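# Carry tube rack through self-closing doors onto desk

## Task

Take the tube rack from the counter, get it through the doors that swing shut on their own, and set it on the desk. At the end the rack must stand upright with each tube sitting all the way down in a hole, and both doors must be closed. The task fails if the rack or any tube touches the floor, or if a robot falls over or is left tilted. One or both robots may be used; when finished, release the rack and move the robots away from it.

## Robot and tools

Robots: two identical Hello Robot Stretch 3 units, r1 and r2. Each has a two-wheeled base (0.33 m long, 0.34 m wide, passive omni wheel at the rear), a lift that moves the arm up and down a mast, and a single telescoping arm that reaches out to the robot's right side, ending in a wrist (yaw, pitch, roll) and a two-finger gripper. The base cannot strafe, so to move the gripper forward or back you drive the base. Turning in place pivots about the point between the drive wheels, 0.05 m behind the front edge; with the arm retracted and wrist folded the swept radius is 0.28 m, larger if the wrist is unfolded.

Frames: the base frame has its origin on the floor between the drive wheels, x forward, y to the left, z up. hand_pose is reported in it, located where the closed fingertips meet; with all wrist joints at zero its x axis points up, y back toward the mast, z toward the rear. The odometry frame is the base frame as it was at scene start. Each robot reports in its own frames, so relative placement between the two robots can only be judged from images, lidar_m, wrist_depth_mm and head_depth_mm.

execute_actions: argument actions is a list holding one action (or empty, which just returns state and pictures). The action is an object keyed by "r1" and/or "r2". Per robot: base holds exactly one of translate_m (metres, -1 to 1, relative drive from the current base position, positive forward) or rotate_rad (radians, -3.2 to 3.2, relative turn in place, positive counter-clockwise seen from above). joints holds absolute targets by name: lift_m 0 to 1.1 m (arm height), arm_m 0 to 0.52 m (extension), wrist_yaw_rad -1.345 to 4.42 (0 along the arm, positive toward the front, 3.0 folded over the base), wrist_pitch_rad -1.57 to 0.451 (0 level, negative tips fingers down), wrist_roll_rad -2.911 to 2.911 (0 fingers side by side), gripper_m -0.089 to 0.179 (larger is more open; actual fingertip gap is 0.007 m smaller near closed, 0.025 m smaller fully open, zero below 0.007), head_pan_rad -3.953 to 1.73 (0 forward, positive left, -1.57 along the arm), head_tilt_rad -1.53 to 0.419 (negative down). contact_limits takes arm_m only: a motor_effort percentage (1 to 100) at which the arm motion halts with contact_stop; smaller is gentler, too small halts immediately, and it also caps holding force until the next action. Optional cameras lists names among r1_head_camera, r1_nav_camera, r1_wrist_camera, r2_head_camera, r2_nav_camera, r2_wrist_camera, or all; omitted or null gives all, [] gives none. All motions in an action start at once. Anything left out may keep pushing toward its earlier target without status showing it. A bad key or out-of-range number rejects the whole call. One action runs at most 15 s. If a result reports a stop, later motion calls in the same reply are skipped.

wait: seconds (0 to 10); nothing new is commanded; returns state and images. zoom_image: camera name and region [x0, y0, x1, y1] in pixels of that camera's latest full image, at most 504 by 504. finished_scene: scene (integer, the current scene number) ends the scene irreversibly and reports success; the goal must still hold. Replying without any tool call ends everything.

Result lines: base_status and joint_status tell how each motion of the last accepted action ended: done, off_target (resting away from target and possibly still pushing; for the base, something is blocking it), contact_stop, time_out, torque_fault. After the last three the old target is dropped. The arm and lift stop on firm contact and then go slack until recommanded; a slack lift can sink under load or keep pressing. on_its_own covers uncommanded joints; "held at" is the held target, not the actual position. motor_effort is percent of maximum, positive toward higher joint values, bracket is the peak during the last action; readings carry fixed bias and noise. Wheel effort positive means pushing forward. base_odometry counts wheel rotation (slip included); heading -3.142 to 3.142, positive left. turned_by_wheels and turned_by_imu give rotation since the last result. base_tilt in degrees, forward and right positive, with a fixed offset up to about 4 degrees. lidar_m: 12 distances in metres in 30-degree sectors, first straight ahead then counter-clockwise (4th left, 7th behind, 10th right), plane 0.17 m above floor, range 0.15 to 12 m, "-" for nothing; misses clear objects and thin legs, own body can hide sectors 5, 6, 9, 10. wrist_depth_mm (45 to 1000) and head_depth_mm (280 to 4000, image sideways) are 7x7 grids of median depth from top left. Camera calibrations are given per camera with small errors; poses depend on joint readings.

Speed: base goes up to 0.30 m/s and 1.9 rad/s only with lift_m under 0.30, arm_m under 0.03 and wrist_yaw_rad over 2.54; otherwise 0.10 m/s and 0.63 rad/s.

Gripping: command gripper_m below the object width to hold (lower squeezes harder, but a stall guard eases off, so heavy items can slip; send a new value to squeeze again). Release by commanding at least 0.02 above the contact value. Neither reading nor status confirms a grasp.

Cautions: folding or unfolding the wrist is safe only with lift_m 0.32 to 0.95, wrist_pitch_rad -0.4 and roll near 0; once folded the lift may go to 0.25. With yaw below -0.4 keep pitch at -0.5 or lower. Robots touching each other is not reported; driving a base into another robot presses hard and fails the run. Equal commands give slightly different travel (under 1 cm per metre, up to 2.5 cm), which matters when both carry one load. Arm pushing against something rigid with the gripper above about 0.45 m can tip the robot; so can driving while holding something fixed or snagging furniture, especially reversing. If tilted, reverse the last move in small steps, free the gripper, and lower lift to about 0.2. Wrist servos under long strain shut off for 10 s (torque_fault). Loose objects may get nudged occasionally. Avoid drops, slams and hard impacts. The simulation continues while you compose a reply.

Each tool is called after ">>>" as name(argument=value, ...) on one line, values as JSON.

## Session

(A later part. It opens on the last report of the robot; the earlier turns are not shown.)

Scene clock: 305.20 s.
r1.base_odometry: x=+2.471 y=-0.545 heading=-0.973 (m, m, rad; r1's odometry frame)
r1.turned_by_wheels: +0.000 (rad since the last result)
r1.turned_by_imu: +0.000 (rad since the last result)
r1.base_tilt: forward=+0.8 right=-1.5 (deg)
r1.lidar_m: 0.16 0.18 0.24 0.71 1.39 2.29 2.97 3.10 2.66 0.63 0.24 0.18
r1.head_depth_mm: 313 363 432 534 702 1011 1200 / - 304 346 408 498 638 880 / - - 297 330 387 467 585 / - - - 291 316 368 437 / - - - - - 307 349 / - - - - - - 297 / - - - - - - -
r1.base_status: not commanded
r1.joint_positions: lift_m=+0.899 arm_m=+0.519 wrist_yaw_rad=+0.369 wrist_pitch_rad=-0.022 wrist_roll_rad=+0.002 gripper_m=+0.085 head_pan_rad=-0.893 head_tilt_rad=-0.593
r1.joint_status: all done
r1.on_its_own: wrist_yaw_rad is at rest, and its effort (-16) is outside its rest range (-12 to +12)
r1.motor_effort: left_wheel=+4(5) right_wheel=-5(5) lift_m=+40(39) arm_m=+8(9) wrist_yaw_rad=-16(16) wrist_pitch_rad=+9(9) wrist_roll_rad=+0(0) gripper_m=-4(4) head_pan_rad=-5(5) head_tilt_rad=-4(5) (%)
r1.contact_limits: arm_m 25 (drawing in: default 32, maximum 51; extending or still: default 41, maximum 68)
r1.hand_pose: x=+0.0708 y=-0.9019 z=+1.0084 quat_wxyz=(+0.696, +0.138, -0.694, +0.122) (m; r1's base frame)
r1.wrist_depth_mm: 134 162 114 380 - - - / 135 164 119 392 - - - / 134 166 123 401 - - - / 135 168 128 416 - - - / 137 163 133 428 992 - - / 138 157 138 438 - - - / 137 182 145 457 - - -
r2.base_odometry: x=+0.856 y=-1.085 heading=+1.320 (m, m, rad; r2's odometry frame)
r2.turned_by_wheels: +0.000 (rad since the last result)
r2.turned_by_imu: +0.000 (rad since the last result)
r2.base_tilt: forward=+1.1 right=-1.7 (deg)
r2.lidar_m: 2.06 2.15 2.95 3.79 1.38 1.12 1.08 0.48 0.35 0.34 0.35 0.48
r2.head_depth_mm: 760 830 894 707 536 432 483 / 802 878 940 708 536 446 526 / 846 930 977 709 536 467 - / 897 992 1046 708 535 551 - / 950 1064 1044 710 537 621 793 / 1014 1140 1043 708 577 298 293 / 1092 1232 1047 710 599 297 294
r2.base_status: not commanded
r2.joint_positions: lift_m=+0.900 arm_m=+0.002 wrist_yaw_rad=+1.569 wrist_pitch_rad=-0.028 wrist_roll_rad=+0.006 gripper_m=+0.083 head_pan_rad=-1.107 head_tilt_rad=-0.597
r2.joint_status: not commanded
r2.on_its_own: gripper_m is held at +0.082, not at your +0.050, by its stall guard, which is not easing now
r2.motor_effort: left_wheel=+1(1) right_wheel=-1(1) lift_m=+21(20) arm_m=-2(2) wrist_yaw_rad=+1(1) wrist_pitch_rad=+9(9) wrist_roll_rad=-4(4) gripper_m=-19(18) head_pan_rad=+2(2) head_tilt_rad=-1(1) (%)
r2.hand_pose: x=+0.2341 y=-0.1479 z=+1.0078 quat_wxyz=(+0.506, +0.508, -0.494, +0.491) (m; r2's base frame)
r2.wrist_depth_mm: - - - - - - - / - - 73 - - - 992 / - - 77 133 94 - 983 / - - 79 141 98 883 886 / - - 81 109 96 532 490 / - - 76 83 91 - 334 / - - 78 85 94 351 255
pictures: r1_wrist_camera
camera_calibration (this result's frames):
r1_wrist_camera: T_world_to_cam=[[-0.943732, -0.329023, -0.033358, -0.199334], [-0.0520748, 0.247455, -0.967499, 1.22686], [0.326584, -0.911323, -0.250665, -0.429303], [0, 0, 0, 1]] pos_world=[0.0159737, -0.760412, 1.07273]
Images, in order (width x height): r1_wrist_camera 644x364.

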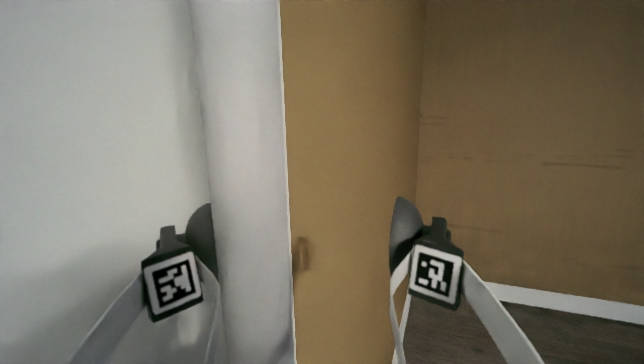

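>>> execute_actions(actions=[{"r1":{"joints":{"gripper_m":0.02}}}], cameras=[])

>>> execute_actions(actions=[{"r1":{"base":{"translate_m":-0.2},"joints":{"arm_m":0.50,"wrist_yaw_rad":0.3}}}], cameras=["r1_wrist_camera","r1_head_camera"])

Scene clock: 310.23 s.
r1.base_odometry: x=+2.471 y=-0.545 heading=-0.973 (m, m, rad; r1's odometry frame)
r1.turned_by_wheels: +0.000 (rad since the last result)
r1.turned_by_imu: -0.001 (rad since the last result)
r1.base_tilt: forward=+0.6 right=-1.4 (deg)
r1.lidar_m: 0.16 0.18 0.24 0.71 1.39 2.28 2.97 3.10 2.65 0.56 0.23 0.18
r1.head_depth_mm: 295 332 394 482 621 871 1182 / - 292 322 379 461 585 797 / - - 290 313 365 440 551 / - - - - 305 353 421 / - - - - - 300 340 / - - - - - - 294 / - - - - - - -
r1.base_status: not commanded
r1.joint_positions: lift_m=+0.899 arm_m=+0.519 wrist_yaw_rad=+0.363 wrist_pitch_rad=-0.022 wrist_roll_rad=+0.002 gripper_m=+0.020 head_pan_rad=-0.893 head_tilt_rad=-0.593
r1.joint_status: all done
r1.motor_effort: left_wheel=+5(11) right_wheel=-6(13) lift_m=+39(39) arm_m=+1(8) wrist_yaw_rad=-11(34) wrist_pitch_rad=+8(10) wrist_roll_rad=+0(0) gripper_m=-5(87) head_pan_rad=-5(5) head_tilt_rad=-5(4) (%)
r1.hand_pose: x=+0.0694 y=-0.9028 z=+1.0084 quat_wxyz=(+0.697, +0.136, -0.694, +0.120) (m; r1's base frame)
r1.wrist_depth_mm: 108 129 162 101 - - - / 109 131 173 106 - - - / 110 133 177 109 - - - / 111 135 179 113 - - - / 113 136 172 118 - - - / 114 138 - 123 - - - / 116 134 202 130 - - -
r2.base_odometry: x=+0.856 y=-1.085 heading=+1.320 (m, m, rad; r2's odometry frame)
r2.turned_by_wheels: +0.000 (rad since the last result)
r2.turned_by_imu: +0.000 (rad since the last result)
r2.base_tilt: forward=+1.0 right=-1.7 (deg)
r2.lidar_m: 2.06 2.14 2.95 3.80 1.38 1.12 1.08 0.48 0.35 0.33 0.35 0.48
r2.head_depth_mm: 759 829 897 707 536 431 483 / 801 876 942 709 536 446 526 / 844 931 977 709 537 467 - / 895 994 1042 709 536 551 - / 951 1058 1045 710 537 620 793 / 1018 1138 1047 709 577 298 293 / 1089 1232 1049 710 600 298 294
r2.base_status: not commanded
r2.joint_positions: lift_m=+0.900 arm_m=+0.002 wrist_yaw_rad=+1.569 wrist_pitch_rad=-0.028 wrist_roll_rad=+0.006 gripper_m=+0.083 head_pan_rad=-1.107 head_tilt_rad=-0.597
r2.joint_status: not commanded
r2.on_its_own: gripper_m is held at +0.082, not at your +0.050, by its stall guard, which is not easing now
r2.motor_effort: left_wheel=+1(1) right_wheel=-1(2) lift_m=+21(20) arm_m=-3(3) wrist_yaw_rad=+1(1) wrist_pitch_rad=+9(9) wrist_roll_rad=-4(3) gripper_m=-19(19) head_pan_rad=+2(2) head_tilt_rad=-1(1) (%)
r2.hand_pose: x=+0.2341 y=-0.1479 z=+1.0078 quat_wxyz=(+0.506, +0.508, -0.494, +0.491) (m; r2's base frame)
r2.wrist_depth_mm: - - - - - - - / - - 73 - - - - / - - 77 133 94 - 994 / - - 79 140 98 919 890 / - - 81 109 96 534 489 / - - 76 83 92 - 335 / - - 78 85 94 352 256
pictures: none
No camera images: the call's "cameras" was empty. Leave "cameras" out to get every camera's image.

Scene clock: 314.87 s.
r1.base_odometry: x=+2.358 y=-0.379 heading=-0.973 (m, m, rad; r1's odometry frame)
r1.turned_by_wheels: +0.000 (rad since the last result)
r1.turned_by_imu: +0.049 (rad since the last result)
r1.base_tilt: forward=+0.8 right=-1.5 (deg)
r1.lidar_m: 0.35 0.38 0.55 1.60 1.68 2.40 2.77 2.94 2.62 0.71 0.41 0.36
r1.head_depth_mm: 455 515 594 702 857 1098 1219 / 418 469 532 618 737 906 1160 / 387 429 483 552 643 773 959 / 360 396 442 499 572 670 811 / 337 368 407 455 515 593 702 / 316 344 377 418 468 534 617 / 299 322 352 387 429 483 553
r1.base_status: done
r1.joint_positions: lift_m=+0.899 arm_m=+0.500 wrist_yaw_rad=+0.398 wrist_pitch_rad=-0.024 wrist_roll_rad=+0.001 gripper_m=+0.020 head_pan_rad=-0.893 head_tilt_rad=-0.594
r1.joint_status: wrist_yaw_rad off_target (ended at +0.398, target +0.300); the others done
r1.on_its_own: wrist_yaw_rad is held at +0.378, not at your +0.300, by its stall guard, which is not easing now; wrist_yaw_rad is at rest, and its effort (-17) is outside its rest range (-12 to +12)
r1.motor_effort: left_wheel=+6(27) right_wheel=-8(31) lift_m=+39(39) arm_m=+6(14) wrist_yaw_rad=-17(68) wrist_pitch_rad=+9(12) wrist_roll_rad=+0(0) gripper_m=-9(14) head_pan_rad=-5(5) head_tilt_rad=-4(5) (%)
r1.hand_pose: x=+0.0776 y=-0.8802 z=+1.0078 quat_wxyz=(+0.695, +0.148, -0.692, +0.131) (m; r1's base frame)
r1.wrist_depth_mm: 115 131 154 97 - - - / 117 135 157 100 - - - / 119 137 162 104 - - - / 121 140 170 108 - - - / 123 142 163 112 - - - / 125 144 174 117 - - - / 128 143 190 123 - - -
r2.base_odometry: x=+0.856 y=-1.085 heading=+1.320 (m, m, rad; r2's odometry frame)
r2.turned_by_wheels: +0.000 (rad since the last result)
r2.turned_by_imu: +0.000 (rad since the last result)
r2.base_tilt: forward=+1.0 right=-1.6 (deg)
r2.lidar_m: 2.06 2.15 2.96 3.79 1.52 1.12 1.08 0.47 0.35 0.33 0.35 0.48
r2.head_depth_mm: 761 830 900 707 536 432 484 / 801 876 939 706 537 446 526 / 845 929 979 709 536 468 - / 896 989 1042 709 537 551 - / 953 1060 1044 709 538 619 793 / 1016 1140 1047 710 577 298 293 / 1088 1233 1046 710 600 298 294
r2.base_status: not commanded
r2.joint_positions: lift_m=+0.900 arm_m=+0.002 wrist_yaw_rad=+1.569 wrist_pitch_rad=-0.028 wrist_roll_rad=+0.006 gripper_m=+0.083 head_pan_rad=-1.107 head_tilt_rad=-0.597
r2.joint_status: not commanded
r2.on_its_own: gripper_m is held at +0.082, not at your +0.050, by its stall guard, which is not easing now
r2.motor_effort: left_wheel=+1(1) right_wheel=-1(2) lift_m=+20(20) arm_m=-3(3) wrist_yaw_rad=+1(1) wrist_pitch_rad=+9(9) wrist_roll_rad=-3(3) gripper_m=-19(19) head_pan_rad=+2(4) head_tilt_rad=-1(1) (%)
r2.hand_pose: x=+0.2341 y=-0.1479 z=+1.0078 quat_wxyz=(+0.506, +0.508, -0.494, +0.491) (m; r2's base frame)
r2.wrist_depth_mm: - - - - - - - / - - 73 - - - - / - - 77 133 94 - 996 / - - 79 140 98 891 905 / - - 81 109 96 537 490 / - - 76 83 92 - 335 / - - 78 85 94 352 255
pictures: r1_head_camera (sideways: a quarter turn clockwise sets it upright), r1_wrist_camera
camera_calibration (this result's frames):
r1_head_camera: T_world_to_cam=[[-0.34328, 0.47548, -0.809987, 1.07709], [0.784929, 0.618829, 0.0306059, -0.0439435], [0.515796, -0.625276, -0.585649, 0.718244], [0, 0, 0, 1]] pos_world=[0.0337673, -0.0358385, 1.29441]
r1_wrist_camera: T_world_to_cam=[[-0.933923, -0.355968, -0.032783, -0.210839], [-0.0603864, 0.247487, -0.967008, 1.22151], [0.352338, -0.901131, -0.25263, -0.402866], [0, 0, 0, 1]] pos_world=[0.0188006, -0.740395, 1.07252]
Images, in order (width x height): r1_head_camera 896x504, r1_wrist_camera 644x364.

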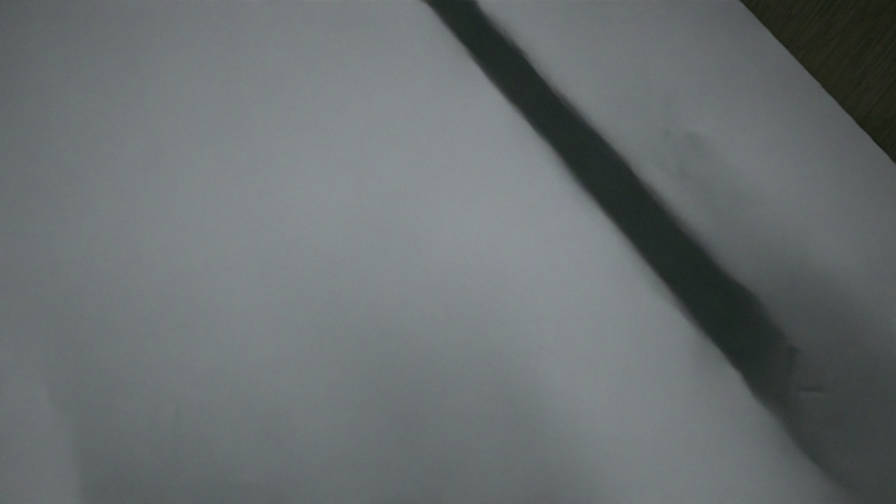

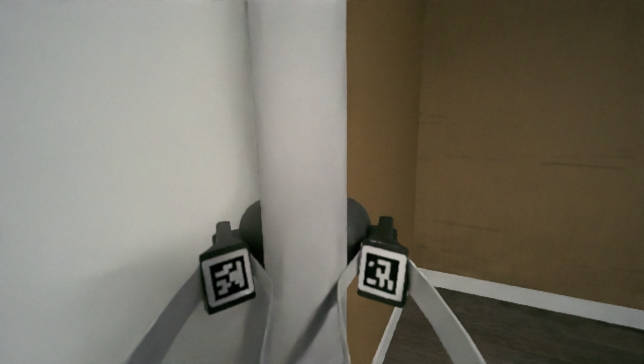

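>>> execute_actions(actions=[{"r1":{"base":{"translate_m":-0.22},"joints":{"arm_m":0.43,"wrist_yaw_rad":0.35}}}], cameras=["r1_wrist_camera"])

>>> execute_actions(actions=[{"r1":{"base":{"translate_m":-0.18},"joints":{"arm_m":0.31,"wrist_yaw_rad":0.25}}}], cameras=["r1_wrist_camera","r1_nav_camera"])

Scene clock: 324.63 s.
r1.base_odometry: x=+2.234 y=-0.198 heading=-0.972 (m, m, rad; r1's odometry frame)
r1.turned_by_wheels: +0.000 (rad since the last result)
r1.turned_by_imu: +0.066 (rad since the last result)
r1.base_tilt: forward=+0.8 right=-1.4 (deg)
r1.lidar_m: 0.56 0.62 0.95 1.19 1.34 2.59 2.57 2.79 2.57 0.74 0.55 0.53
r1.head_depth_mm: 526 588 668 773 916 1125 1222 / 505 562 634 728 857 1036 1206 / 485 537 604 689 802 957 1164 / 468 516 576 653 756 889 1082 / 451 495 552 620 709 830 996 / 436 477 529 592 673 783 924 / 421 459 507 565 638 733 860
r1.base_status: done
r1.joint_positions: lift_m=+0.899 arm_m=+0.430 wrist_yaw_rad=+0.427 wrist_pitch_rad=-0.021 wrist_roll_rad=+0.000 gripper_m=+0.020 head_pan_rad=-0.893 head_tilt_rad=-0.594
r1.joint_status: wrist_yaw_rad off_target (ended at +0.427, target +0.350); the others done
r1.on_its_own: wrist_yaw_rad is held at +0.417, not at your +0.350, by its stall guard, which is not easing now
r1.motor_effort: left_wheel=+4(37) right_wheel=-5(37) lift_m=+37(39) arm_m=+4(15) wrist_yaw_rad=-9(86) wrist_pitch_rad=+8(14) wrist_roll_rad=+0(1) gripper_m=-6(18) head_pan_rad=-4(4) head_tilt_rad=-4(4) (%)
r1.hand_pose: x=+0.0845 y=-0.8074 z=+1.0087 quat_wxyz=(+0.693, +0.157, -0.689, +0.142) (m; r1's base frame)
r1.wrist_depth_mm: 129 142 158 102 - - - / 131 146 164 106 - - - / 134 150 170 109 - - - / 137 153 176 114 - - - / 141 158 175 117 - - - / 144 161 - 122 - - - / 148 162 199 130 - - -
r2.base_odometry: x=+0.856 y=-1.085 heading=+1.320 (m, m, rad; r2's odometry frame)
r2.turned_by_wheels: +0.000 (rad since the last result)
r2.turned_by_imu: +0.000 (rad since the last result)
r2.base_tilt: forward=+1.1 right=-1.7 (deg)
r2.lidar_m: 2.06 2.15 2.96 3.81 1.52 1.12 1.08 0.48 0.35 0.34 0.35 0.48
r2.head_depth_mm: 759 829 898 707 536 431 484 / 801 877 940 707 537 447 525 / 847 931 976 709 537 467 - / 896 989 1046 710 537 550 - / 954 1061 1044 709 537 620 793 / 1017 1140 1049 709 577 298 293 / 1093 1228 1048 710 600 297 294
r2.base_status: not commanded
r2.joint_positions: lift_m=+0.900 arm_m=+0.002 wrist_yaw_rad=+1.569 wrist_pitch_rad=-0.028 wrist_roll_rad=+0.006 gripper_m=+0.083 head_pan_rad=-1.107 head_tilt_rad=-0.597
r2.joint_status: not commanded
r2.on_its_own: gripper_m is held at +0.082, not at your +0.050, by its stall guard, which is not easing now
r2.motor_effort: left_wheel=+1(1) right_wheel=-1(1) lift_m=+21(20) arm_m=-2(2) wrist_yaw_rad=+0(1) wrist_pitch_rad=+10(9) wrist_roll_rad=-3(3) gripper_m=-18(18) head_pan_rad=+3(3) head_tilt_rad=-1(1) (%)
r2.hand_pose: x=+0.2341 y=-0.1479 z=+1.0078 quat_wxyz=(+0.506, +0.508, -0.494, +0.491) (m; r2's base frame)
r2.wrist_depth_mm: - - - - - - - / - - 73 - - - - / - - 77 133 94 - 992 / - - 79 140 98 889 898 / - - 81 109 96 533 492 / - - 76 83 92 - 333 / - - 78 85 94 354 255
pictures: r1_wrist_camera
camera_calibration (this result's frames):
r1_wrist_camera: T_world_to_cam=[[-0.923008, -0.383462, -0.0318275, -0.202503], [-0.0672672, 0.242249, -0.967879, 1.202], [0.378855, -0.891219, -0.249392, -0.337005], [0, 0, 0, 1]] pos_world=[0.0216198, -0.669182, 1.0729]
Images, in order (width x height): r1_wrist_camera 644x364.

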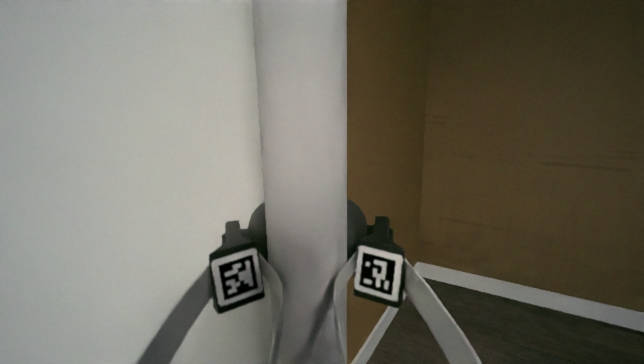

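Scene clock: 328.50 s.
r1.base_odometry: x=+2.132 y=-0.049 heading=-0.972 (m, m, rad; r1's odometry frame)
r1.turned_by_wheels: +0.000 (rad since the last result)
r1.turned_by_imu: +0.069 (rad since the last result)
r1.base_tilt: forward=+0.8 right=-1.4 (deg)
r1.lidar_m: 0.71 0.83 1.36 1.17 1.83 2.40 2.40 2.70 2.53 0.68 0.60 0.60
r1.head_depth_mm: 506 563 631 722 840 1009 1182 / 501 556 622 711 827 983 1182 / 497 550 616 701 814 971 1166 / 492 544 610 691 802 954 1167 / 488 538 602 684 791 937 1146 / 483 533 596 675 778 920 1123 / 478 527 589 666 767 906 1099
r1.base_status: done
r1.joint_positions: lift_m=+0.899 arm_m=+0.310 wrist_yaw_rad=+0.366 wrist_pitch_rad=-0.024 wrist_roll_rad=-0.001 gripper_m=+0.020 head_pan_rad=-0.894 head_tilt_rad=-0.594
r1.joint_status: wrist_yaw_rad off_target (ended at +0.366, target +0.250); the others done
r1.on_its_own: wrist_yaw_rad is held at +0.346, not at your +0.250, by its stall guard, which is not easing now; wrist_yaw_rad is at rest, and its effort (-16) is outside its rest range (-12 to +12)
r1.motor_effort: left_wheel=+6(28) right_wheel=-8(38) lift_m=+38(38) arm_m=-1(11) wrist_yaw_rad=-16(94) wrist_pitch_rad=+9(14) wrist_roll_rad=+1(1) gripper_m=-7(20) head_pan_rad=-4(5) head_tilt_rad=-3(4) (%)
r1.hand_pose: x=+0.0700 y=-0.6937 z=+1.0079 quat_wxyz=(+0.697, +0.137, -0.693, +0.120) (m; r1's base frame)
r1.wrist_depth_mm: 141 151 161 102 - - - / 145 156 167 105 - - - / 150 160 175 110 - - - / 153 166 180 113 - - - / 158 170 183 117 - - - / 163 175 186 122 - - - / 168 180 204 130 - - -
r2.base_odometry: x=+0.856 y=-1.085 heading=+1.320 (m, m, rad; r2's odometry frame)
r2.turned_by_wheels: +0.000 (rad since the last result)
r2.turned_by_imu: +0.000 (rad since the last result)
r2.base_tilt: forward=+1.1 right=-1.7 (deg)
r2.lidar_m: 2.06 2.15 2.95 1.18 1.31 1.11 1.08 0.48 0.35 0.34 0.35 0.48
r2.head_depth_mm: 759 829 896 709 537 431 483 / 801 878 942 707 536 446 526 / 846 932 977 707 537 468 - / 896 991 1042 709 537 551 - / 952 1064 1049 708 537 620 793 / 1018 1144 1047 709 576 298 293 / 1090 1233 1046 710 600 298 294
r2.base_status: not commanded
r2.joint_positions: lift_m=+0.900 arm_m=+0.002 wrist_yaw_rad=+1.569 wrist_pitch_rad=-0.028 wrist_roll_rad=+0.006 gripper_m=+0.083 head_pan_rad=-1.107 head_tilt_rad=-0.597
r2.joint_status: not commanded
r2.on_its_own: gripper_m is held at +0.082, not at your +0.050, by its stall guard, which is not easing now
r2.motor_effort: left_wheel=+1(1) right_wheel=-1(2) lift_m=+20(20) arm_m=-2(1) wrist_yaw_rad=+0(2) wrist_pitch_rad=+9(9) wrist_roll_rad=-3(3) gripper_m=-18(20) head_pan_rad=+1(3) head_tilt_rad=-1(1) (%)
r2.hand_pose: x=+0.2341 y=-0.1479 z=+1.0078 quat_wxyz=(+0.506, +0.508, -0.494, +0.491) (m; r2's base frame)
r2.wrist_depth_mm: - - - - - - - / - - 73 - - - 987 / - - 77 133 94 - 998 / - - 79 140 98 896 897 / - - 81 109 97 535 485 / - - 76 83 91 - 334 / - - 78 85 94 354 255
pictures: r1_nav_camera (sideways: a quarter turn counterclockwise sets it upright), r1_wrist_camera
camera_calibration (this result's frames):
r1_nav_camera: T_world_to_cam=[[0.325365, -0.492711, 0.807077, -1.00732], [-0.813595, -0.580824, -0.0265935, 0.0868957], [0.481872, -0.647981, -0.589847, 0.720592], [0, 0, 0, 1]] pos_world=[0.0512115, 0.0210828, 1.24034]
r1_wrist_camera: T_world_to_cam=[[-0.944918, -0.325857, -0.0307667, -0.131939], [-0.0541946, 0.248467, -0.967123, 1.17533], [0.322788, -0.912185, -0.25244, -0.237888], [0, 0, 0, 1]] pos_world=[0.0158128, -0.552021, 1.07257]
Images, in order (width x height): r1_nav_camera 672x504, r1_wrist_camera 644x364.

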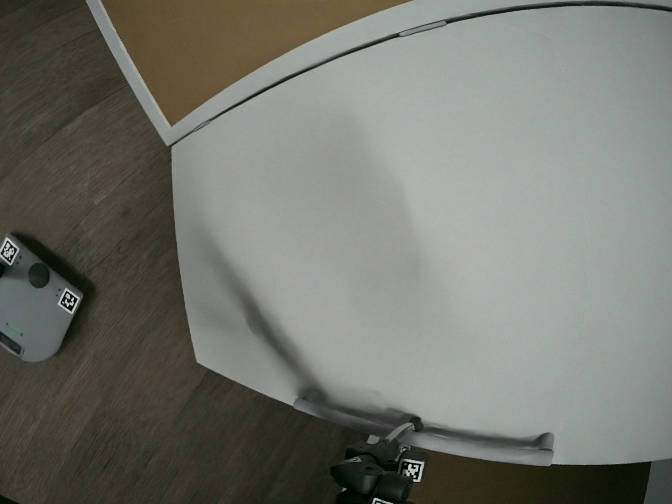

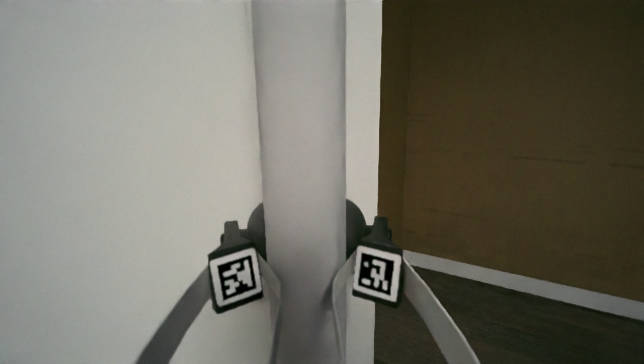

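>>> execute_actions(actions=[{"r1":{"base":{"translate_m":-0.1},"joints":{"arm_m":0.17,"wrist_yaw_rad":0.3}}}], cameras=["r1_wrist_camera","r1_nav_camera"])

Scene clock: 333.63 s.
r1.base_odometry: x=+2.076 y=+0.033 heading=-0.972 (m, m, rad; r1's odometry frame)
r1.turned_by_wheels: +0.000 (rad since the last result)
r1.turned_by_imu: -0.002 (rad since the last result)
r1.base_tilt: forward=+0.8 right=-1.4 (deg)
r1.lidar_m: 0.77 0.94 1.54 1.17 1.85 2.31 2.30 2.58 2.51 0.57 0.55 0.57
r1.head_depth_mm: 438 484 541 613 708 837 1021 / 442 488 546 621 719 852 1044 / 445 493 552 628 729 867 1067 / 450 498 559 636 739 882 1090 / 454 503 565 644 751 896 1112 / 458 508 571 653 762 913 1138 / 462 514 578 663 772 929 1164
r1.base_status: done
r1.joint_positions: lift_m=+0.899 arm_m=+0.170 wrist_yaw_rad=+0.414 wrist_pitch_rad=-0.024 wrist_roll_rad=-0.001 gripper_m=+0.020 head_pan_rad=-0.894 head_tilt_rad=-0.594
r1.joint_status: wrist_yaw_rad off_target (ended at +0.414, target +0.300); the others done
r1.on_its_own: wrist_yaw_rad is held at +0.400, not at your +0.300, by its stall guard, which is not easing now
r1.motor_effort: left_wheel=+3(18) right_wheel=-5(29) lift_m=+39(38) arm_m=-6(8) wrist_yaw_rad=-12(69) wrist_pitch_rad=+9(9) wrist_roll_rad=+1(1) gripper_m=-6(15) head_pan_rad=-4(4) head_tilt_rad=-4(3) (%)
r1.hand_pose: x=+0.0814 y=-0.5493 z=+1.0079 quat_wxyz=(+0.694, +0.154, -0.690, +0.137) (m; r1's base frame)
r1.wrist_depth_mm: 160 164 169 102 185 - - / 165 171 176 106 193 - - / 171 176 182 109 201 - - / 177 182 189 114 208 - - / 182 189 194 117 - - - / 190 197 - 122 - - - / 198 203 216 130 238 - -
r2.base_odometry: x=+0.856 y=-1.085 heading=+1.320 (m, m, rad; r2's odometry frame)
r2.turned_by_wheels: +0.000 (rad since the last result)
r2.turned_by_imu: +0.000 (rad since the last result)
r2.base_tilt: forward=+1.0 right=-1.6 (deg)
r2.lidar_m: 2.06 2.14 2.96 1.18 1.51 1.12 1.08 0.48 0.35 0.34 0.35 0.48
r2.head_depth_mm: 760 826 897 708 536 431 483 / 801 877 941 709 537 446 527 / 847 930 979 707 536 467 - / 896 995 1041 708 536 552 - / 951 1059 1045 709 537 620 791 / 1019 1141 1044 710 577 298 293 / 1089 1235 1047 710 600 297 294
r2.base_status: not commanded
r2.joint_positions: lift_m=+0.900 arm_m=+0.002 wrist_yaw_rad=+1.569 wrist_pitch_rad=-0.028 wrist_roll_rad=+0.006 gripper_m=+0.083 head_pan_rad=-1.107 head_tilt_rad=-0.597
r2.joint_status: not commanded
r2.on_its_own: gripper_m is held at +0.082, not at your +0.050, by its stall guard, which is not easing now
r2.motor_effort: left_wheel=+1(1) right_wheel=-1(2) lift_m=+20(21) arm_m=-2(3) wrist_yaw_rad=+1(1) wrist_pitch_rad=+9(9) wrist_roll_rad=-3(3) gripper_m=-19(20) head_pan_rad=+2(3) head_tilt_rad=-2(1) (%)
r2.hand_pose: x=+0.2341 y=-0.1479 z=+1.0078 quat_wxyz=(+0.506, +0.508, -0.494, +0.491) (m; r2's base frame)
r2.wrist_depth_mm: - - - - - - - / - - 73 - - - 992 / - - 77 133 94 - 988 / - - 79 140 98 892 898 / - - 81 109 97 534 487 / - - 76 83 92 - 334 / - - 78 85 94 353 255
pictures: r1_nav_camera (sideways: a quarter turn counterclockwise sets it upright), r1_wrist_camera
camera_calibration (this result's frames):
r1_nav_camera: T_world_to_cam=[[0.325368, -0.492715, 0.807074, -1.00732], [-0.813595, -0.580824, -0.0265932, 0.0868953], [0.48187, -0.647979, -0.589851, 0.720598], [0, 0, 0, 1]] pos_world=[0.0512113, 0.0210831, 1.24034]
r1_wrist_camera: T_world_to_cam=[[-0.928007, -0.371276, -0.0309168, -0.100249], [-0.0660171, 0.245545, -0.967135, 1.13947], [0.366666, -0.895467, -0.252378, -0.104383], [0, 0, 0, 1]] pos_world=[0.020466, -0.410484, 1.07258]
Images, in order (width x height): r1_nav_camera 672x504, r1_wrist_camera 644x364.

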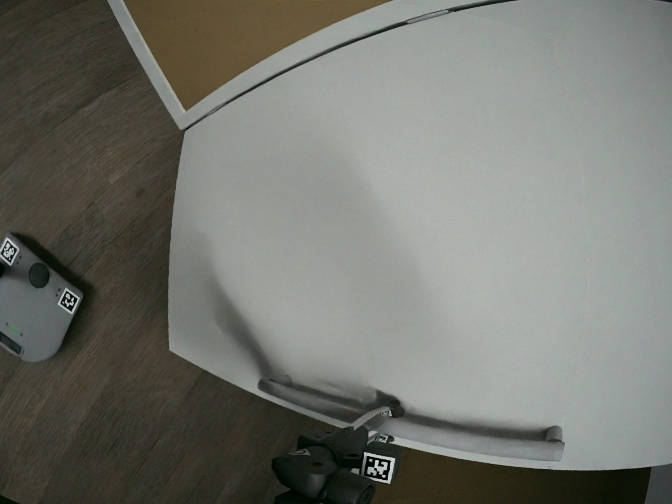

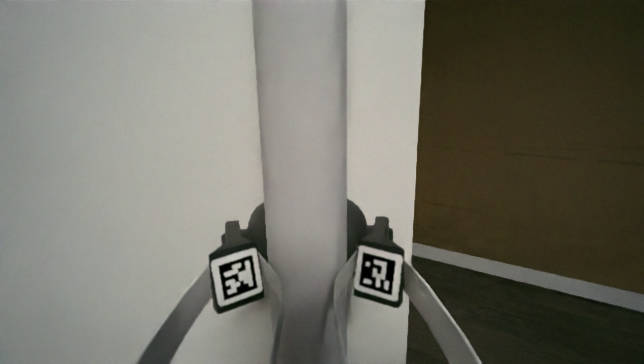

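>>> execute_actions(actions=[{"r1":{"base":{"translate_m":-0.08},"joints":{"arm_m":0.03,"wrist_yaw_rad":0.33,"head_pan_rad":-1.6,"head_tilt_rad":-0.3}}}], cameras=["r1_wrist_camera","r1_nav_camera","r2_nav_camera"])

Scene clock: 339.23 s.
r1.base_odometry: x=+2.031 y=+0.099 heading=-0.970 (m, m, rad; r1's odometry frame)
r1.turned_by_wheels: +0.001 (rad since the last result)
r1.turned_by_imu: +0.000 (rad since the last result)
r1.base_tilt: forward=+0.9 right=-1.5 (deg)
r1.lidar_m: 0.78 1.03 1.67 1.18 1.86 2.23 2.22 2.49 2.49 0.45 0.45 0.50
r1.head_depth_mm: 2069 2199 2344 2490 2352 1820 1579 / 2108 2233 2386 2546 2414 1836 1521 / 2143 2267 2407 2602 2417 1843 1486 / 2171 2294 2457 2609 2413 1916 - / 2199 2346 2459 2614 2253 520 - / 367 384 405 429 453 394 420 / 352 359 315 334 370 453 500
r1.base_status: done
r1.joint_positions: lift_m=+0.899 arm_m=+0.030 wrist_yaw_rad=+0.436 wrist_pitch_rad=-0.024 wrist_roll_rad=-0.002 gripper_m=+0.020 head_pan_rad=-1.593 head_tilt_rad=-0.310
r1.joint_status: wrist_yaw_rad off_target (ended at +0.436, target +0.330); the others done
r1.on_its_own: right_wheel is at rest, and its effort (-26) is outside its rest range (-18 to +18); wrist_yaw_rad is at rest, and its effort (-87) is outside its rest range (-12 to +12)
r1.motor_effort: left_wheel=+13(20) right_wheel=-26(34) lift_m=+37(38) arm_m=-3(9) wrist_yaw_rad=-87(94) wrist_pitch_rad=+9(9) wrist_roll_rad=+1(1) gripper_m=-19(22) head_pan_rad=-5(54) head_tilt_rad=+6(38) (%)
r1.hand_pose: x=+0.0865 y=-0.4069 z=+1.0080 quat_wxyz=(+0.693, +0.161, -0.688, +0.145) (m; r1's base frame)
r1.wrist_depth_mm: 186 183 104 174 175 - - / 194 190 108 181 181 - - / 199 197 113 187 190 - - / 210 205 119 196 197 - - / 218 215 120 131 - - - / 229 221 125 136 - - - / 241 234 228 220 220 - -
r2.base_odometry: x=+0.856 y=-1.085 heading=+1.320 (m, m, rad; r2's odometry frame)
r2.turned_by_wheels: +0.000 (rad since the last result)
r2.turned_by_imu: +0.000 (rad since the last result)
r2.base_tilt: forward=+1.0 right=-1.6 (deg)
r2.lidar_m: 2.06 2.15 2.96 1.19 1.52 1.12 1.08 0.48 0.35 0.34 0.35 0.48
r2.head_depth_mm: 763 829 895 707 536 431 484 / 801 878 940 708 536 446 526 / 847 930 976 708 537 467 - / 897 990 1043 710 537 552 - / 954 1059 1045 710 537 620 792 / 1018 1139 1042 710 578 298 293 / 1092 1233 1044 710 599 297 294
r2.base_status: not commanded
r2.joint_positions: lift_m=+0.900 arm_m=+0.002 wrist_yaw_rad=+1.569 wrist_pitch_rad=-0.028 wrist_roll_rad=+0.006 gripper_m=+0.083 head_pan_rad=-1.107 head_tilt_rad=-0.597
r2.joint_status: not commanded
r2.on_its_own: gripper_m is held at +0.082, not at your +0.050, by its stall guard, which is not easing now
r2.motor_effort: left_wheel=+1(1) right_wheel=-1(1) lift_m=+20(20) arm_m=-3(4) wrist_yaw_rad=+1(1) wrist_pitch_rad=+10(9) wrist_roll_rad=-3(4) gripper_m=-19(19) head_pan_rad=+2(4) head_tilt_rad=-1(1) (%)
r2.hand_pose: x=+0.2341 y=-0.1479 z=+1.0078 quat_wxyz=(+0.506, +0.508, -0.494, +0.491) (m; r2's base frame)
r2.wrist_depth_mm: - - - - - - - / - - 73 - - - 996 / - - 77 133 94 - 991 / - - 79 140 98 887 898 / - - 81 109 96 535 485 / - - 76 83 91 - 335 / - - 78 85 94 353 255
pictures: r1_nav_camera (sideways: a quarter turn counterclockwise sets it upright), r1_wrist_camera, r2_nav_camera (sideways: a quarter turn counterclockwise sets it upright)
camera_calibration (this result's frames):
r1_nav_camera: T_world_to_cam=[[-0.0626121, -0.336117, 0.939737, -1.17799], [-0.996719, 0.0694434, -0.0415707, 0.107524], [-0.0512859, -0.939256, -0.339363, 0.397915], [0, 0, 0, 1]] pos_world=[0.0538225, -0.0296649, 1.24651]
r1_wrist_camera: T_world_to_cam=[[-0.919796, -0.391274, -0.0296778, -0.0527731], [-0.072255, 0.243222, -0.967276, 1.10465], [0.385688, -0.887552, -0.251986, 0.0225624], [0, 0, 0, 1]] pos_world=[0.022574, -0.269299, 1.07262]
r2_nav_camera: T_world_to_cam=[[0.255358, -0.491059, 0.832858, -1.04817], [-0.894607, -0.44672, 0.0109016, 0.0489342], [0.366701, -0.747865, -0.553379, 0.677353], [0, 0, 0, 1]] pos_world=[0.0630485, 0.0137171, 1.24727]
Images, in order (width x height): r1_nav_camera 672x504, r1_wrist_camera 644x364, r2_nav_camera 672x504.

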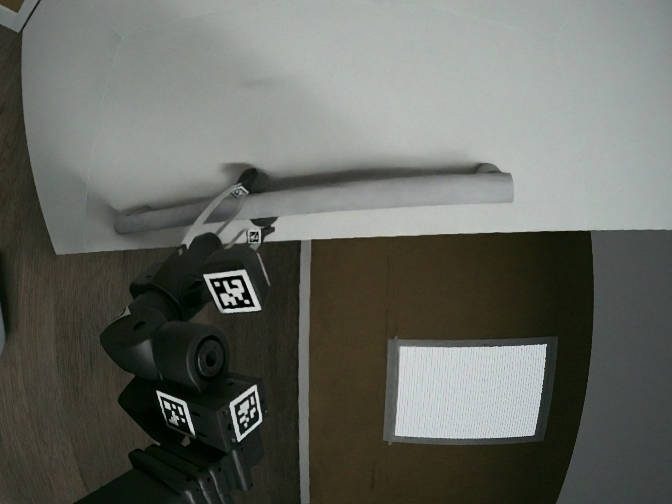

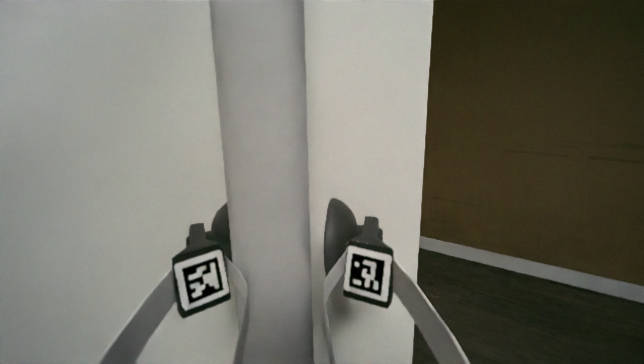

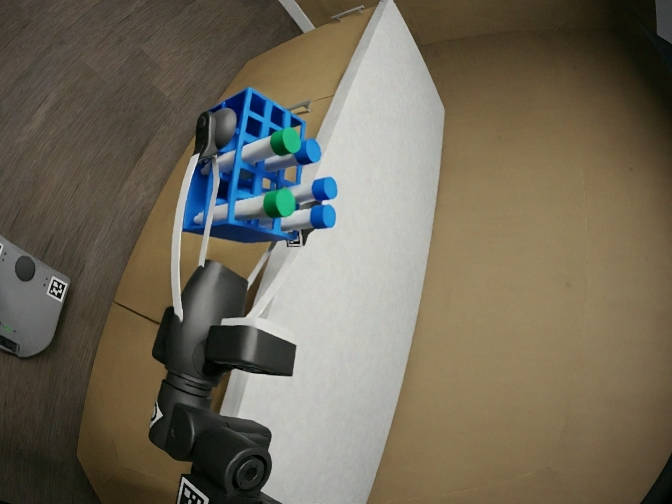

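>>> execute_actions(actions=[{"r1":{"joints":{"wrist_yaw_rad":0.45}},"r2":{"base":{"translate_m":0.5},"joints":{"head_pan_rad":0,"head_tilt_rad":-0.5}}}], cameras=[])

>>> execute_actions(actions=[{"r2":{"base":{"rotate_rad":1.58}}}], cameras=[])

>>> execute_actions(actions=[{"r2":{"base":{"translate_m":1.0}}}], cameras=[])

>>> execute_actions(actions=[{"r2":{"base":{"translate_m":0.7},"joints":{"head_pan_rad":1.2}}}], cameras=["r2_nav_camera","r1_wrist_camera"])

Scene clock: 356.37 s.
r1.base_odometry: x=+2.031 y=+0.099 heading=-0.971 (m, m, rad; r1's odometry frame)
r1.turned_by_wheels: -0.001 (rad since the last result)
r1.turned_by_imu: -0.004 (rad since the last result)
r1.base_tilt: forward=+0.7 right=-1.5 (deg)
r1.lidar_m: 0.78 1.03 1.67 1.30 1.31 2.23 2.22 2.49 2.49 0.45 0.45 0.49
r1.head_depth_mm: 2072 2193 2341 2490 2398 1814 1583 / 2122 2246 2372 2537 2394 1837 1523 / 2143 2262 2431 2569 2427 1847 1492 / 2169 2300 2443 2614 2443 1858 - / 2196 2322 2500 2638 2234 517 - / 364 381 402 425 449 393 414 / 349 359 314 332 359 446 494
r1.base_status: not commanded
r1.joint_positions: lift_m=+0.899 arm_m=+0.030 wrist_yaw_rad=+0.521 wrist_pitch_rad=-0.023 wrist_roll_rad=-0.002 gripper_m=+0.020 head_pan_rad=-1.593 head_tilt_rad=-0.309
r1.joint_status: wrist_yaw_rad off_target (ended at +0.521, target +0.450)
r1.on_its_own: wrist_yaw_rad is held at +0.513, not at your +0.450, by its stall guard, which is not easing now
r1.motor_effort: left_wheel=+2(5) right_wheel=-4(12) lift_m=+37(38) arm_m=-2(2) wrist_yaw_rad=-6(38) wrist_pitch_rad=+9(8) wrist_roll_rad=+1(1) gripper_m=-7(10) head_pan_rad=-4(4) head_tilt_rad=+6(6) (%)
r1.hand_pose: x=+0.1058 y=-0.3968 z=+1.0082 quat_wxyz=(+0.686, +0.190, -0.680, +0.174) (m; r1's base frame)
r1.wrist_depth_mm: 199 191 183 103 170 - - / 206 197 190 107 176 - - / 215 207 197 111 182 - - / 225 215 206 115 189 - - / 235 225 214 119 196 - - / 248 236 - 124 205 - - / 258 250 236 131 214 - -
r2.base_odometry: x=+0.980 y=-0.601 heading=+1.320 (m, m, rad; r2's odometry frame)
r2.turned_by_wheels: +0.000 (rad since the last result)
r2.turned_by_imu: +0.002 (rad since the last result)
r2.base_tilt: forward=+1.0 right=-1.6 (deg)
r2.lidar_m: 1.57 1.63 2.25 3.79 1.93 1.63 1.58 0.48 0.35 0.34 0.35 0.48
r2.head_depth_mm: 1280 1396 1527 1686 1859 328 323 / 1291 1401 1541 1703 1879 1581 1259 / 1298 1413 1557 1717 1879 1577 1292 / 1310 1429 1568 1741 1891 1569 1290 / 1317 1432 1575 1749 1914 1571 1291 / 1324 1451 1592 1776 1928 1574 1293 / 1335 1458 1601 1799 1946 1567 1289
r2.base_status: done
r2.joint_positions: lift_m=+0.900 arm_m=+0.002 wrist_yaw_rad=+1.569 wrist_pitch_rad=-0.028 wrist_roll_rad=+0.006 gripper_m=+0.083 head_pan_rad=-0.007 head_tilt_rad=-0.507
r2.joint_status: all done
r2.on_its_own: gripper_m is held at +0.082, not at your +0.050, by its stall guard, which is not easing now
r2.motor_effort: left_wheel=+1(5) right_wheel=-2(3) lift_m=+20(20) arm_m=-3(2) wrist_yaw_rad=+1(1) wrist_pitch_rad=+10(10) wrist_roll_rad=-3(3) gripper_m=-19(19) head_pan_rad=+3(31) head_tilt_rad=+3(11) (%)
r2.hand_pose: x=+0.2341 y=-0.1479 z=+1.0078 quat_wxyz=(+0.506, +0.508, -0.494, +0.491) (m; r2's base frame)
r2.wrist_depth_mm: - - - - - - - / - - 74 - - - - / - - 78 133 93 - - / - - 79 140 97 - 983 / - - 81 109 96 534 489 / - - 76 83 92 - 335 / - - 78 85 94 358 255
pictures: none
No camera images: the call's "cameras" was empty. Leave "cameras" out to get every camera's image.

Scene clock: 359.87 s.
r1.base_odometry: x=+2.031 y=+0.099 heading=-0.971 (m, m, rad; r1's odometry frame)
r1.turned_by_wheels: +0.000 (rad since the last result)
r1.turned_by_imu: -0.001 (rad since the last result)
r1.base_tilt: forward=+0.8 right=-1.5 (deg)
r1.lidar_m: 0.78 1.03 1.67 1.44 1.44 2.23 2.21 2.49 2.50 0.45 0.45 0.49
r1.head_depth_mm: 2094 2198 2318 2496 2373 1826 1571 / 2103 2231 2392 2533 2397 1835 1526 / 2126 2275 2416 2573 2423 1830 1487 / 2178 2324 2475 2642 2440 1858 - / 2209 2335 2502 2629 2242 516 - / 364 381 402 425 449 393 414 / 350 360 314 332 359 446 494
r1.base_status: not commanded
r1.joint_positions: lift_m=+0.899 arm_m=+0.030 wrist_yaw_rad=+0.521 wrist_pitch_rad=-0.023 wrist_roll_rad=-0.002 gripper_m=+0.020 head_pan_rad=-1.593 head_tilt_rad=-0.309
r1.joint_status: not commanded
r1.on_its_own: wrist_yaw_rad is held at +0.513, not at your +0.450, by its stall guard, which is not easing now
r1.motor_effort: left_wheel=+1(1) right_wheel=-3(3) lift_m=+38(38) arm_m=-2(2) wrist_yaw_rad=-6(6) wrist_pitch_rad=+8(9) wrist_roll_rad=+1(1) gripper_m=-6(6) head_pan_rad=-5(5) head_tilt_rad=+6(6) (%)
r1.hand_pose: x=+0.1058 y=-0.3968 z=+1.0082 quat_wxyz=(+0.686, +0.190, -0.680, +0.174) (m; r1's base frame)
r1.wrist_depth_mm: 198 190 183 103 169 - - / 205 198 190 107 175 - - / 214 208 198 111 182 - - / 224 215 207 115 188 - - / 234 226 217 118 195 - - / 246 235 - 124 205 - - / 258 251 233 131 215 - -
r2.base_odometry: x=+0.980 y=-0.601 heading=+2.900 (m, m, rad; r2's odometry frame)
r2.turned_by_wheels: +1.580 (rad since the last result)
r2.turned_by_imu: +1.558 (rad since the last result)
r2.base_tilt: forward=+1.0 right=-1.6 (deg)
r2.lidar_m: 3.79 1.31 1.62 1.58 0.47 0.35 0.34 0.35 0.49 1.56 1.64 2.27
r2.head_depth_mm: 3234 3493 3763 2821 2027 328 323 / 3230 3518 3812 2841 2026 1577 1254 / 3268 3545 3869 2860 2018 1574 1284 / 3274 3587 3849 2826 2032 1579 1291 / 3315 3611 3930 2830 2024 1574 1290 / 3351 3595 3945 2819 1780 1578 1287 / 3324 1149 3794 1985 1848 1578 1286
r2.base_status: done
r2.joint_positions: lift_m=+0.900 arm_m=+0.002 wrist_yaw_rad=+1.569 wrist_pitch_rad=-0.028 wrist_roll_rad=+0.006 gripper_m=+0.083 head_pan_rad=-0.007 head_tilt_rad=-0.507
r2.joint_status: not commanded
r2.on_its_own: gripper_m is held at +0.082, not at your +0.050, by its stall guard, which is not easing now
r2.motor_effort: left_wheel=-2(4) right_wheel=+3(6) lift_m=+20(20) arm_m=-2(3) wrist_yaw_rad=+1(1) wrist_pitch_rad=+9(10) wrist_roll_rad=-3(3) gripper_m=-20(19) head_pan_rad=+3(2) head_tilt_rad=+2(2) (%)
r2.hand_pose: x=+0.2341 y=-0.1479 z=+1.0078 quat_wxyz=(+0.506, +0.508, -0.494, +0.491) (m; r2's base frame)
r2.wrist_depth_mm: - - - - - - - / - - 74 - - - - / - - 77 133 94 - - / - - 80 141 98 - - / - - 82 109 96 - - / - - 76 83 92 - - / - - 78 85 94 - -
pictures: none
No camera images: the call's "cameras" was empty. Leave "cameras" out to get every camera's image.

Scene clock: 370.83 s.
r1.base_odometry: x=+2.031 y=+0.099 heading=-0.971 (m, m, rad; r1's odometry frame)
r1.turned_by_wheels: +0.000 (rad since the last result)
r1.turned_by_imu: -0.003 (rad since the last result)
r1.base_tilt: forward=+0.7 right=-1.5 (deg)
r1.lidar_m: 0.78 1.03 1.67 1.66 0.62 0.68 2.22 2.49 2.49 0.45 0.45 0.49
r1.head_depth_mm: 2075 2192 2330 2489 2386 1810 1583 / 2119 2246 2374 2540 2399 1829 1525 / 2131 2268 2413 2577 2411 1840 1487 / 2172 2311 2457 2630 2473 1868 - / 2210 2342 2477 2636 2240 516 - / 364 381 402 425 449 394 414 / 349 360 314 332 359 446 495
r1.base_status: not commanded
r1.joint_positions: lift_m=+0.899 arm_m=+0.030 wrist_yaw_rad=+0.521 wrist_pitch_rad=-0.023 wrist_roll_rad=-0.002 gripper_m=+0.020 head_pan_rad=-1.593 head_tilt_rad=-0.309
r1.joint_status: not commanded
r1.on_its_own: wrist_yaw_rad is held at +0.513, not at your +0.450, by its stall guard, which is not easing now
r1.motor_effort: left_wheel=+2(1) right_wheel=-4(4) lift_m=+39(38) arm_m=-2(2) wrist_yaw_rad=-6(6) wrist_pitch_rad=+8(9) wrist_roll_rad=+1(1) gripper_m=-6(6) head_pan_rad=-4(4) head_tilt_rad=+6(6) (%)
r1.hand_pose: x=+0.1058 y=-0.3968 z=+1.0082 quat_wxyz=(+0.686, +0.190, -0.680, +0.174) (m; r1's base frame)
r1.wrist_depth_mm: 198 190 182 103 171 - - / 206 199 190 106 175 - - / 215 206 198 110 180 - - / 223 216 204 115 189 - - / 235 225 213 118 196 - - / 248 235 - 124 205 - - / 258 249 235 131 214 - -
r2.base_odometry: x=+0.009 y=-0.362 heading=+2.900 (m, m, rad; r2's odometry frame)
r2.turned_by_wheels: +0.000 (rad since the last result)
r2.turned_by_imu: +0.004 (rad since the last result)
r2.base_tilt: forward=+0.9 right=-1.6 (deg)
r2.lidar_m: 2.81 1.09 0.56 1.50 1.63 1.38 1.33 1.39 1.64 1.59 1.66 2.31
r2.head_depth_mm: 2335 2537 2805 2852 2025 328 323 / 2359 2576 2824 2830 2036 1578 1260 / 2389 2598 2857 2855 2030 1573 1288 / 2407 2621 2907 2813 2020 1577 1292 / 2430 2673 2916 2805 2024 1567 1292 / 2444 2688 2939 2828 2038 1574 1286 / 2469 2695 2977 2857 2025 1572 1287
r2.base_status: done
r2.joint_positions: lift_m=+0.900 arm_m=+0.002 wrist_yaw_rad=+1.569 wrist_pitch_rad=-0.028 wrist_roll_rad=+0.006 gripper_m=+0.083 head_pan_rad=-0.007 head_tilt_rad=-0.507
r2.joint_status: not commanded
r2.on_its_own: gripper_m is held at +0.082, not at your +0.050, by its stall guard, which is not easing now
r2.motor_effort: left_wheel=-2(2) right_wheel=+2(6) lift_m=+20(21) arm_m=-3(2) wrist_yaw_rad=+2(0) wrist_pitch_rad=+9(10) wrist_roll_rad=-3(3) gripper_m=-19(19) head_pan_rad=+4(3) head_tilt_rad=+2(2) (%)
r2.hand_pose: x=+0.2341 y=-0.1479 z=+1.0078 quat_wxyz=(+0.506, +0.508, -0.494, +0.491) (m; r2's base frame)
r2.wrist_depth_mm: - - - - - - - / - - 74 - 98 - - / - - 77 133 94 - - / - - 79 140 97 - - / - - 81 109 96 - - / - - 76 83 92 - - / - - 78 85 94 - -
pictures: none
No camera images: the call's "cameras" was empty. Leave "cameras" out to get every camera's image.

Scene clock: 378.80 s.
r1.base_odometry: x=+2.031 y=+0.099 heading=-0.971 (m, m, rad; r1's odometry frame)
r1.turned_by_wheels: +0.000 (rad since the last result)
r1.turned_by_imu: -0.002 (rad since the last result)
r1.base_tilt: forward=+0.8 right=-1.5 (deg)
r1.lidar_m: 0.78 1.03 1.67 1.65 1.86 2.23 2.22 0.55 2.50 0.45 0.45 0.49
r1.head_depth_mm: 2092 2211 2325 2511 2363 1821 1587 / 2118 2243 2367 2544 2391 1833 1522 / 2139 2263 2410 2572 2424 1834 1483 / 2157 2312 2439 2635 2442 1864 - / 2212 2339 2490 2646 2250 516 - / 364 381 402 426 449 393 414 / 350 360 314 332 359 446 494
r1.base_status: not commanded
r1.joint_positions: lift_m=+0.899 arm_m=+0.030 wrist_yaw_rad=+0.521 wrist_pitch_rad=-0.023 wrist_roll_rad=-0.002 gripper_m=+0.020 head_pan_rad=-1.593 head_tilt_rad=-0.309
r1.joint_status: not commanded
r1.on_its_own: wrist_yaw_rad is held at +0.513, not at your +0.450, by its stall guard, which is not easing now
r1.motor_effort: left_wheel=+2(1) right_wheel=-4(3) lift_m=+38(38) arm_m=-2(2) wrist_yaw_rad=-6(7) wrist_pitch_rad=+9(9) wrist_roll_rad=+1(1) gripper_m=-7(6) head_pan_rad=-4(4) head_tilt_rad=+6(6) (%)
r1.hand_pose: x=+0.1058 y=-0.3968 z=+1.0082 quat_wxyz=(+0.686, +0.190, -0.680, +0.174) (m; r1's base frame)
r1.wrist_depth_mm: 198 191 183 102 169 - - / 205 199 189 107 176 - - / 214 208 198 110 182 - - / 224 217 206 115 189 - - / 236 225 215 119 196 - - / 247 237 - 124 206 - - / 258 247 234 131 214 - -
r2.base_odometry: x=-0.670 y=-0.194 heading=+2.900 (m, m, rad; r2's odometry frame)
r2.turned_by_wheels: +0.000 (rad since the last result)
r2.turned_by_imu: +0.003 (rad since the last result)
r2.base_tilt: forward=+0.9 right=-1.6 (deg)
r2.lidar_m: 2.12 2.12 1.61 0.76 0.69 2.09 2.02 2.12 1.65 1.60 1.68 2.19
r2.head_depth_mm: 1467 1621 1793 2016 2009 1582 1289 / 1424 1562 1723 1933 2037 1578 1292 / 1384 1510 1661 1853 1981 1572 1290 / 3355 3619 3791 2542 1945 1576 1289 / 3363 3689 - 2843 1947 1484 1230 / 623 676 738 833 939 1169 1254 / 644 700 765 820 1191 1444 1287
r2.base_status: done
r2.joint_positions: lift_m=+0.900 arm_m=+0.002 wrist_yaw_rad=+1.569 wrist_pitch_rad=-0.028 wrist_roll_rad=+0.006 gripper_m=+0.083 head_pan_rad=+1.193 head_tilt_rad=-0.507
r2.joint_status: all done
r2.on_its_own: gripper_m is held at +0.082, not at your +0.050, by its stall guard, which is not easing now
r2.motor_effort: left_wheel=-2(3) right_wheel=+2(7) lift_m=+20(20) arm_m=-2(2) wrist_yaw_rad=+1(1) wrist_pitch_rad=+10(9) wrist_roll_rad=-3(3) gripper_m=-19(19) head_pan_rad=+3(30) head_tilt_rad=+2(2) (%)
r2.hand_pose: x=+0.2341 y=-0.1479 z=+1.0078 quat_wxyz=(+0.506, +0.508, -0.494, +0.491) (m; r2's base frame)
r2.wrist_depth_mm: - - - - - - - / - - 73 - - - - / - - 77 133 93 - - / - - 79 140 97 - - / - - 81 109 96 - - / - - 76 83 92 - - / - - 77 85 94 - -
pictures: r1_wrist_camera, r2_nav_camera (sideways: a quarter turn counterclockwise sets it upright)
camera_calibration (this result's frames):
r1_wrist_camera: T_world_to_cam=[[-0.883215, -0.468006, -0.0300158, -0.0650389], [-0.0921256, 0.235903, -0.9674, 1.10305], [0.45983, -0.851657, -0.251468, 0.0299766], [0, 0, 0, 1]] pos_world=[0.0303916, -0.265122, 1.07268]
r2_nav_camera: T_world_to_cam=[[0.167595, 0.445448, 0.879482, -1.10843], [0.92869, -0.370701, 0.0107835, 0.0379645], [0.330828, 0.814958, -0.475811, 0.576647], [0, 0, 0, 1]] pos_world=[-0.0402607, 0.0378777, 1.24881]
Images, in order (width x height): r1_wrist_camera 644x364, r2_nav_camera 672x504.

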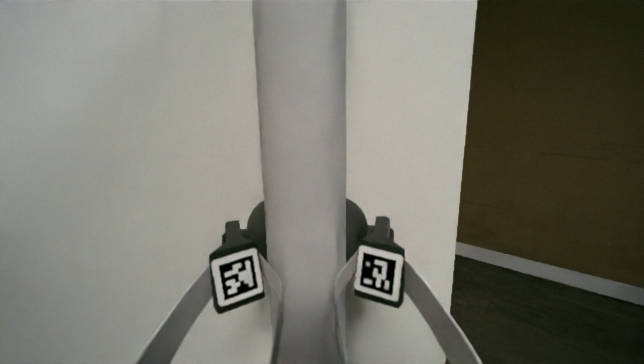

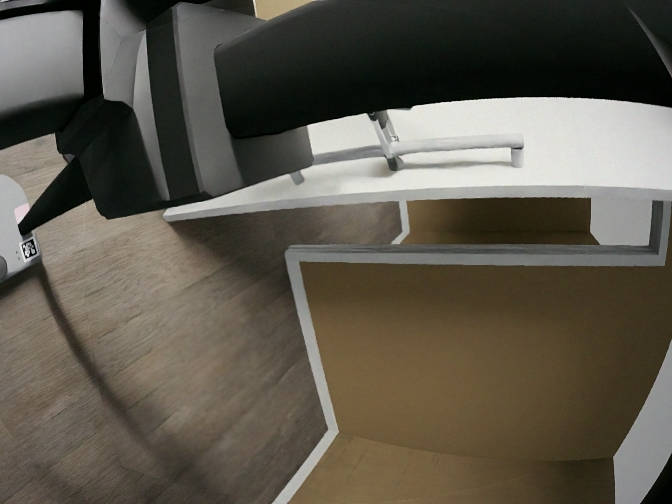

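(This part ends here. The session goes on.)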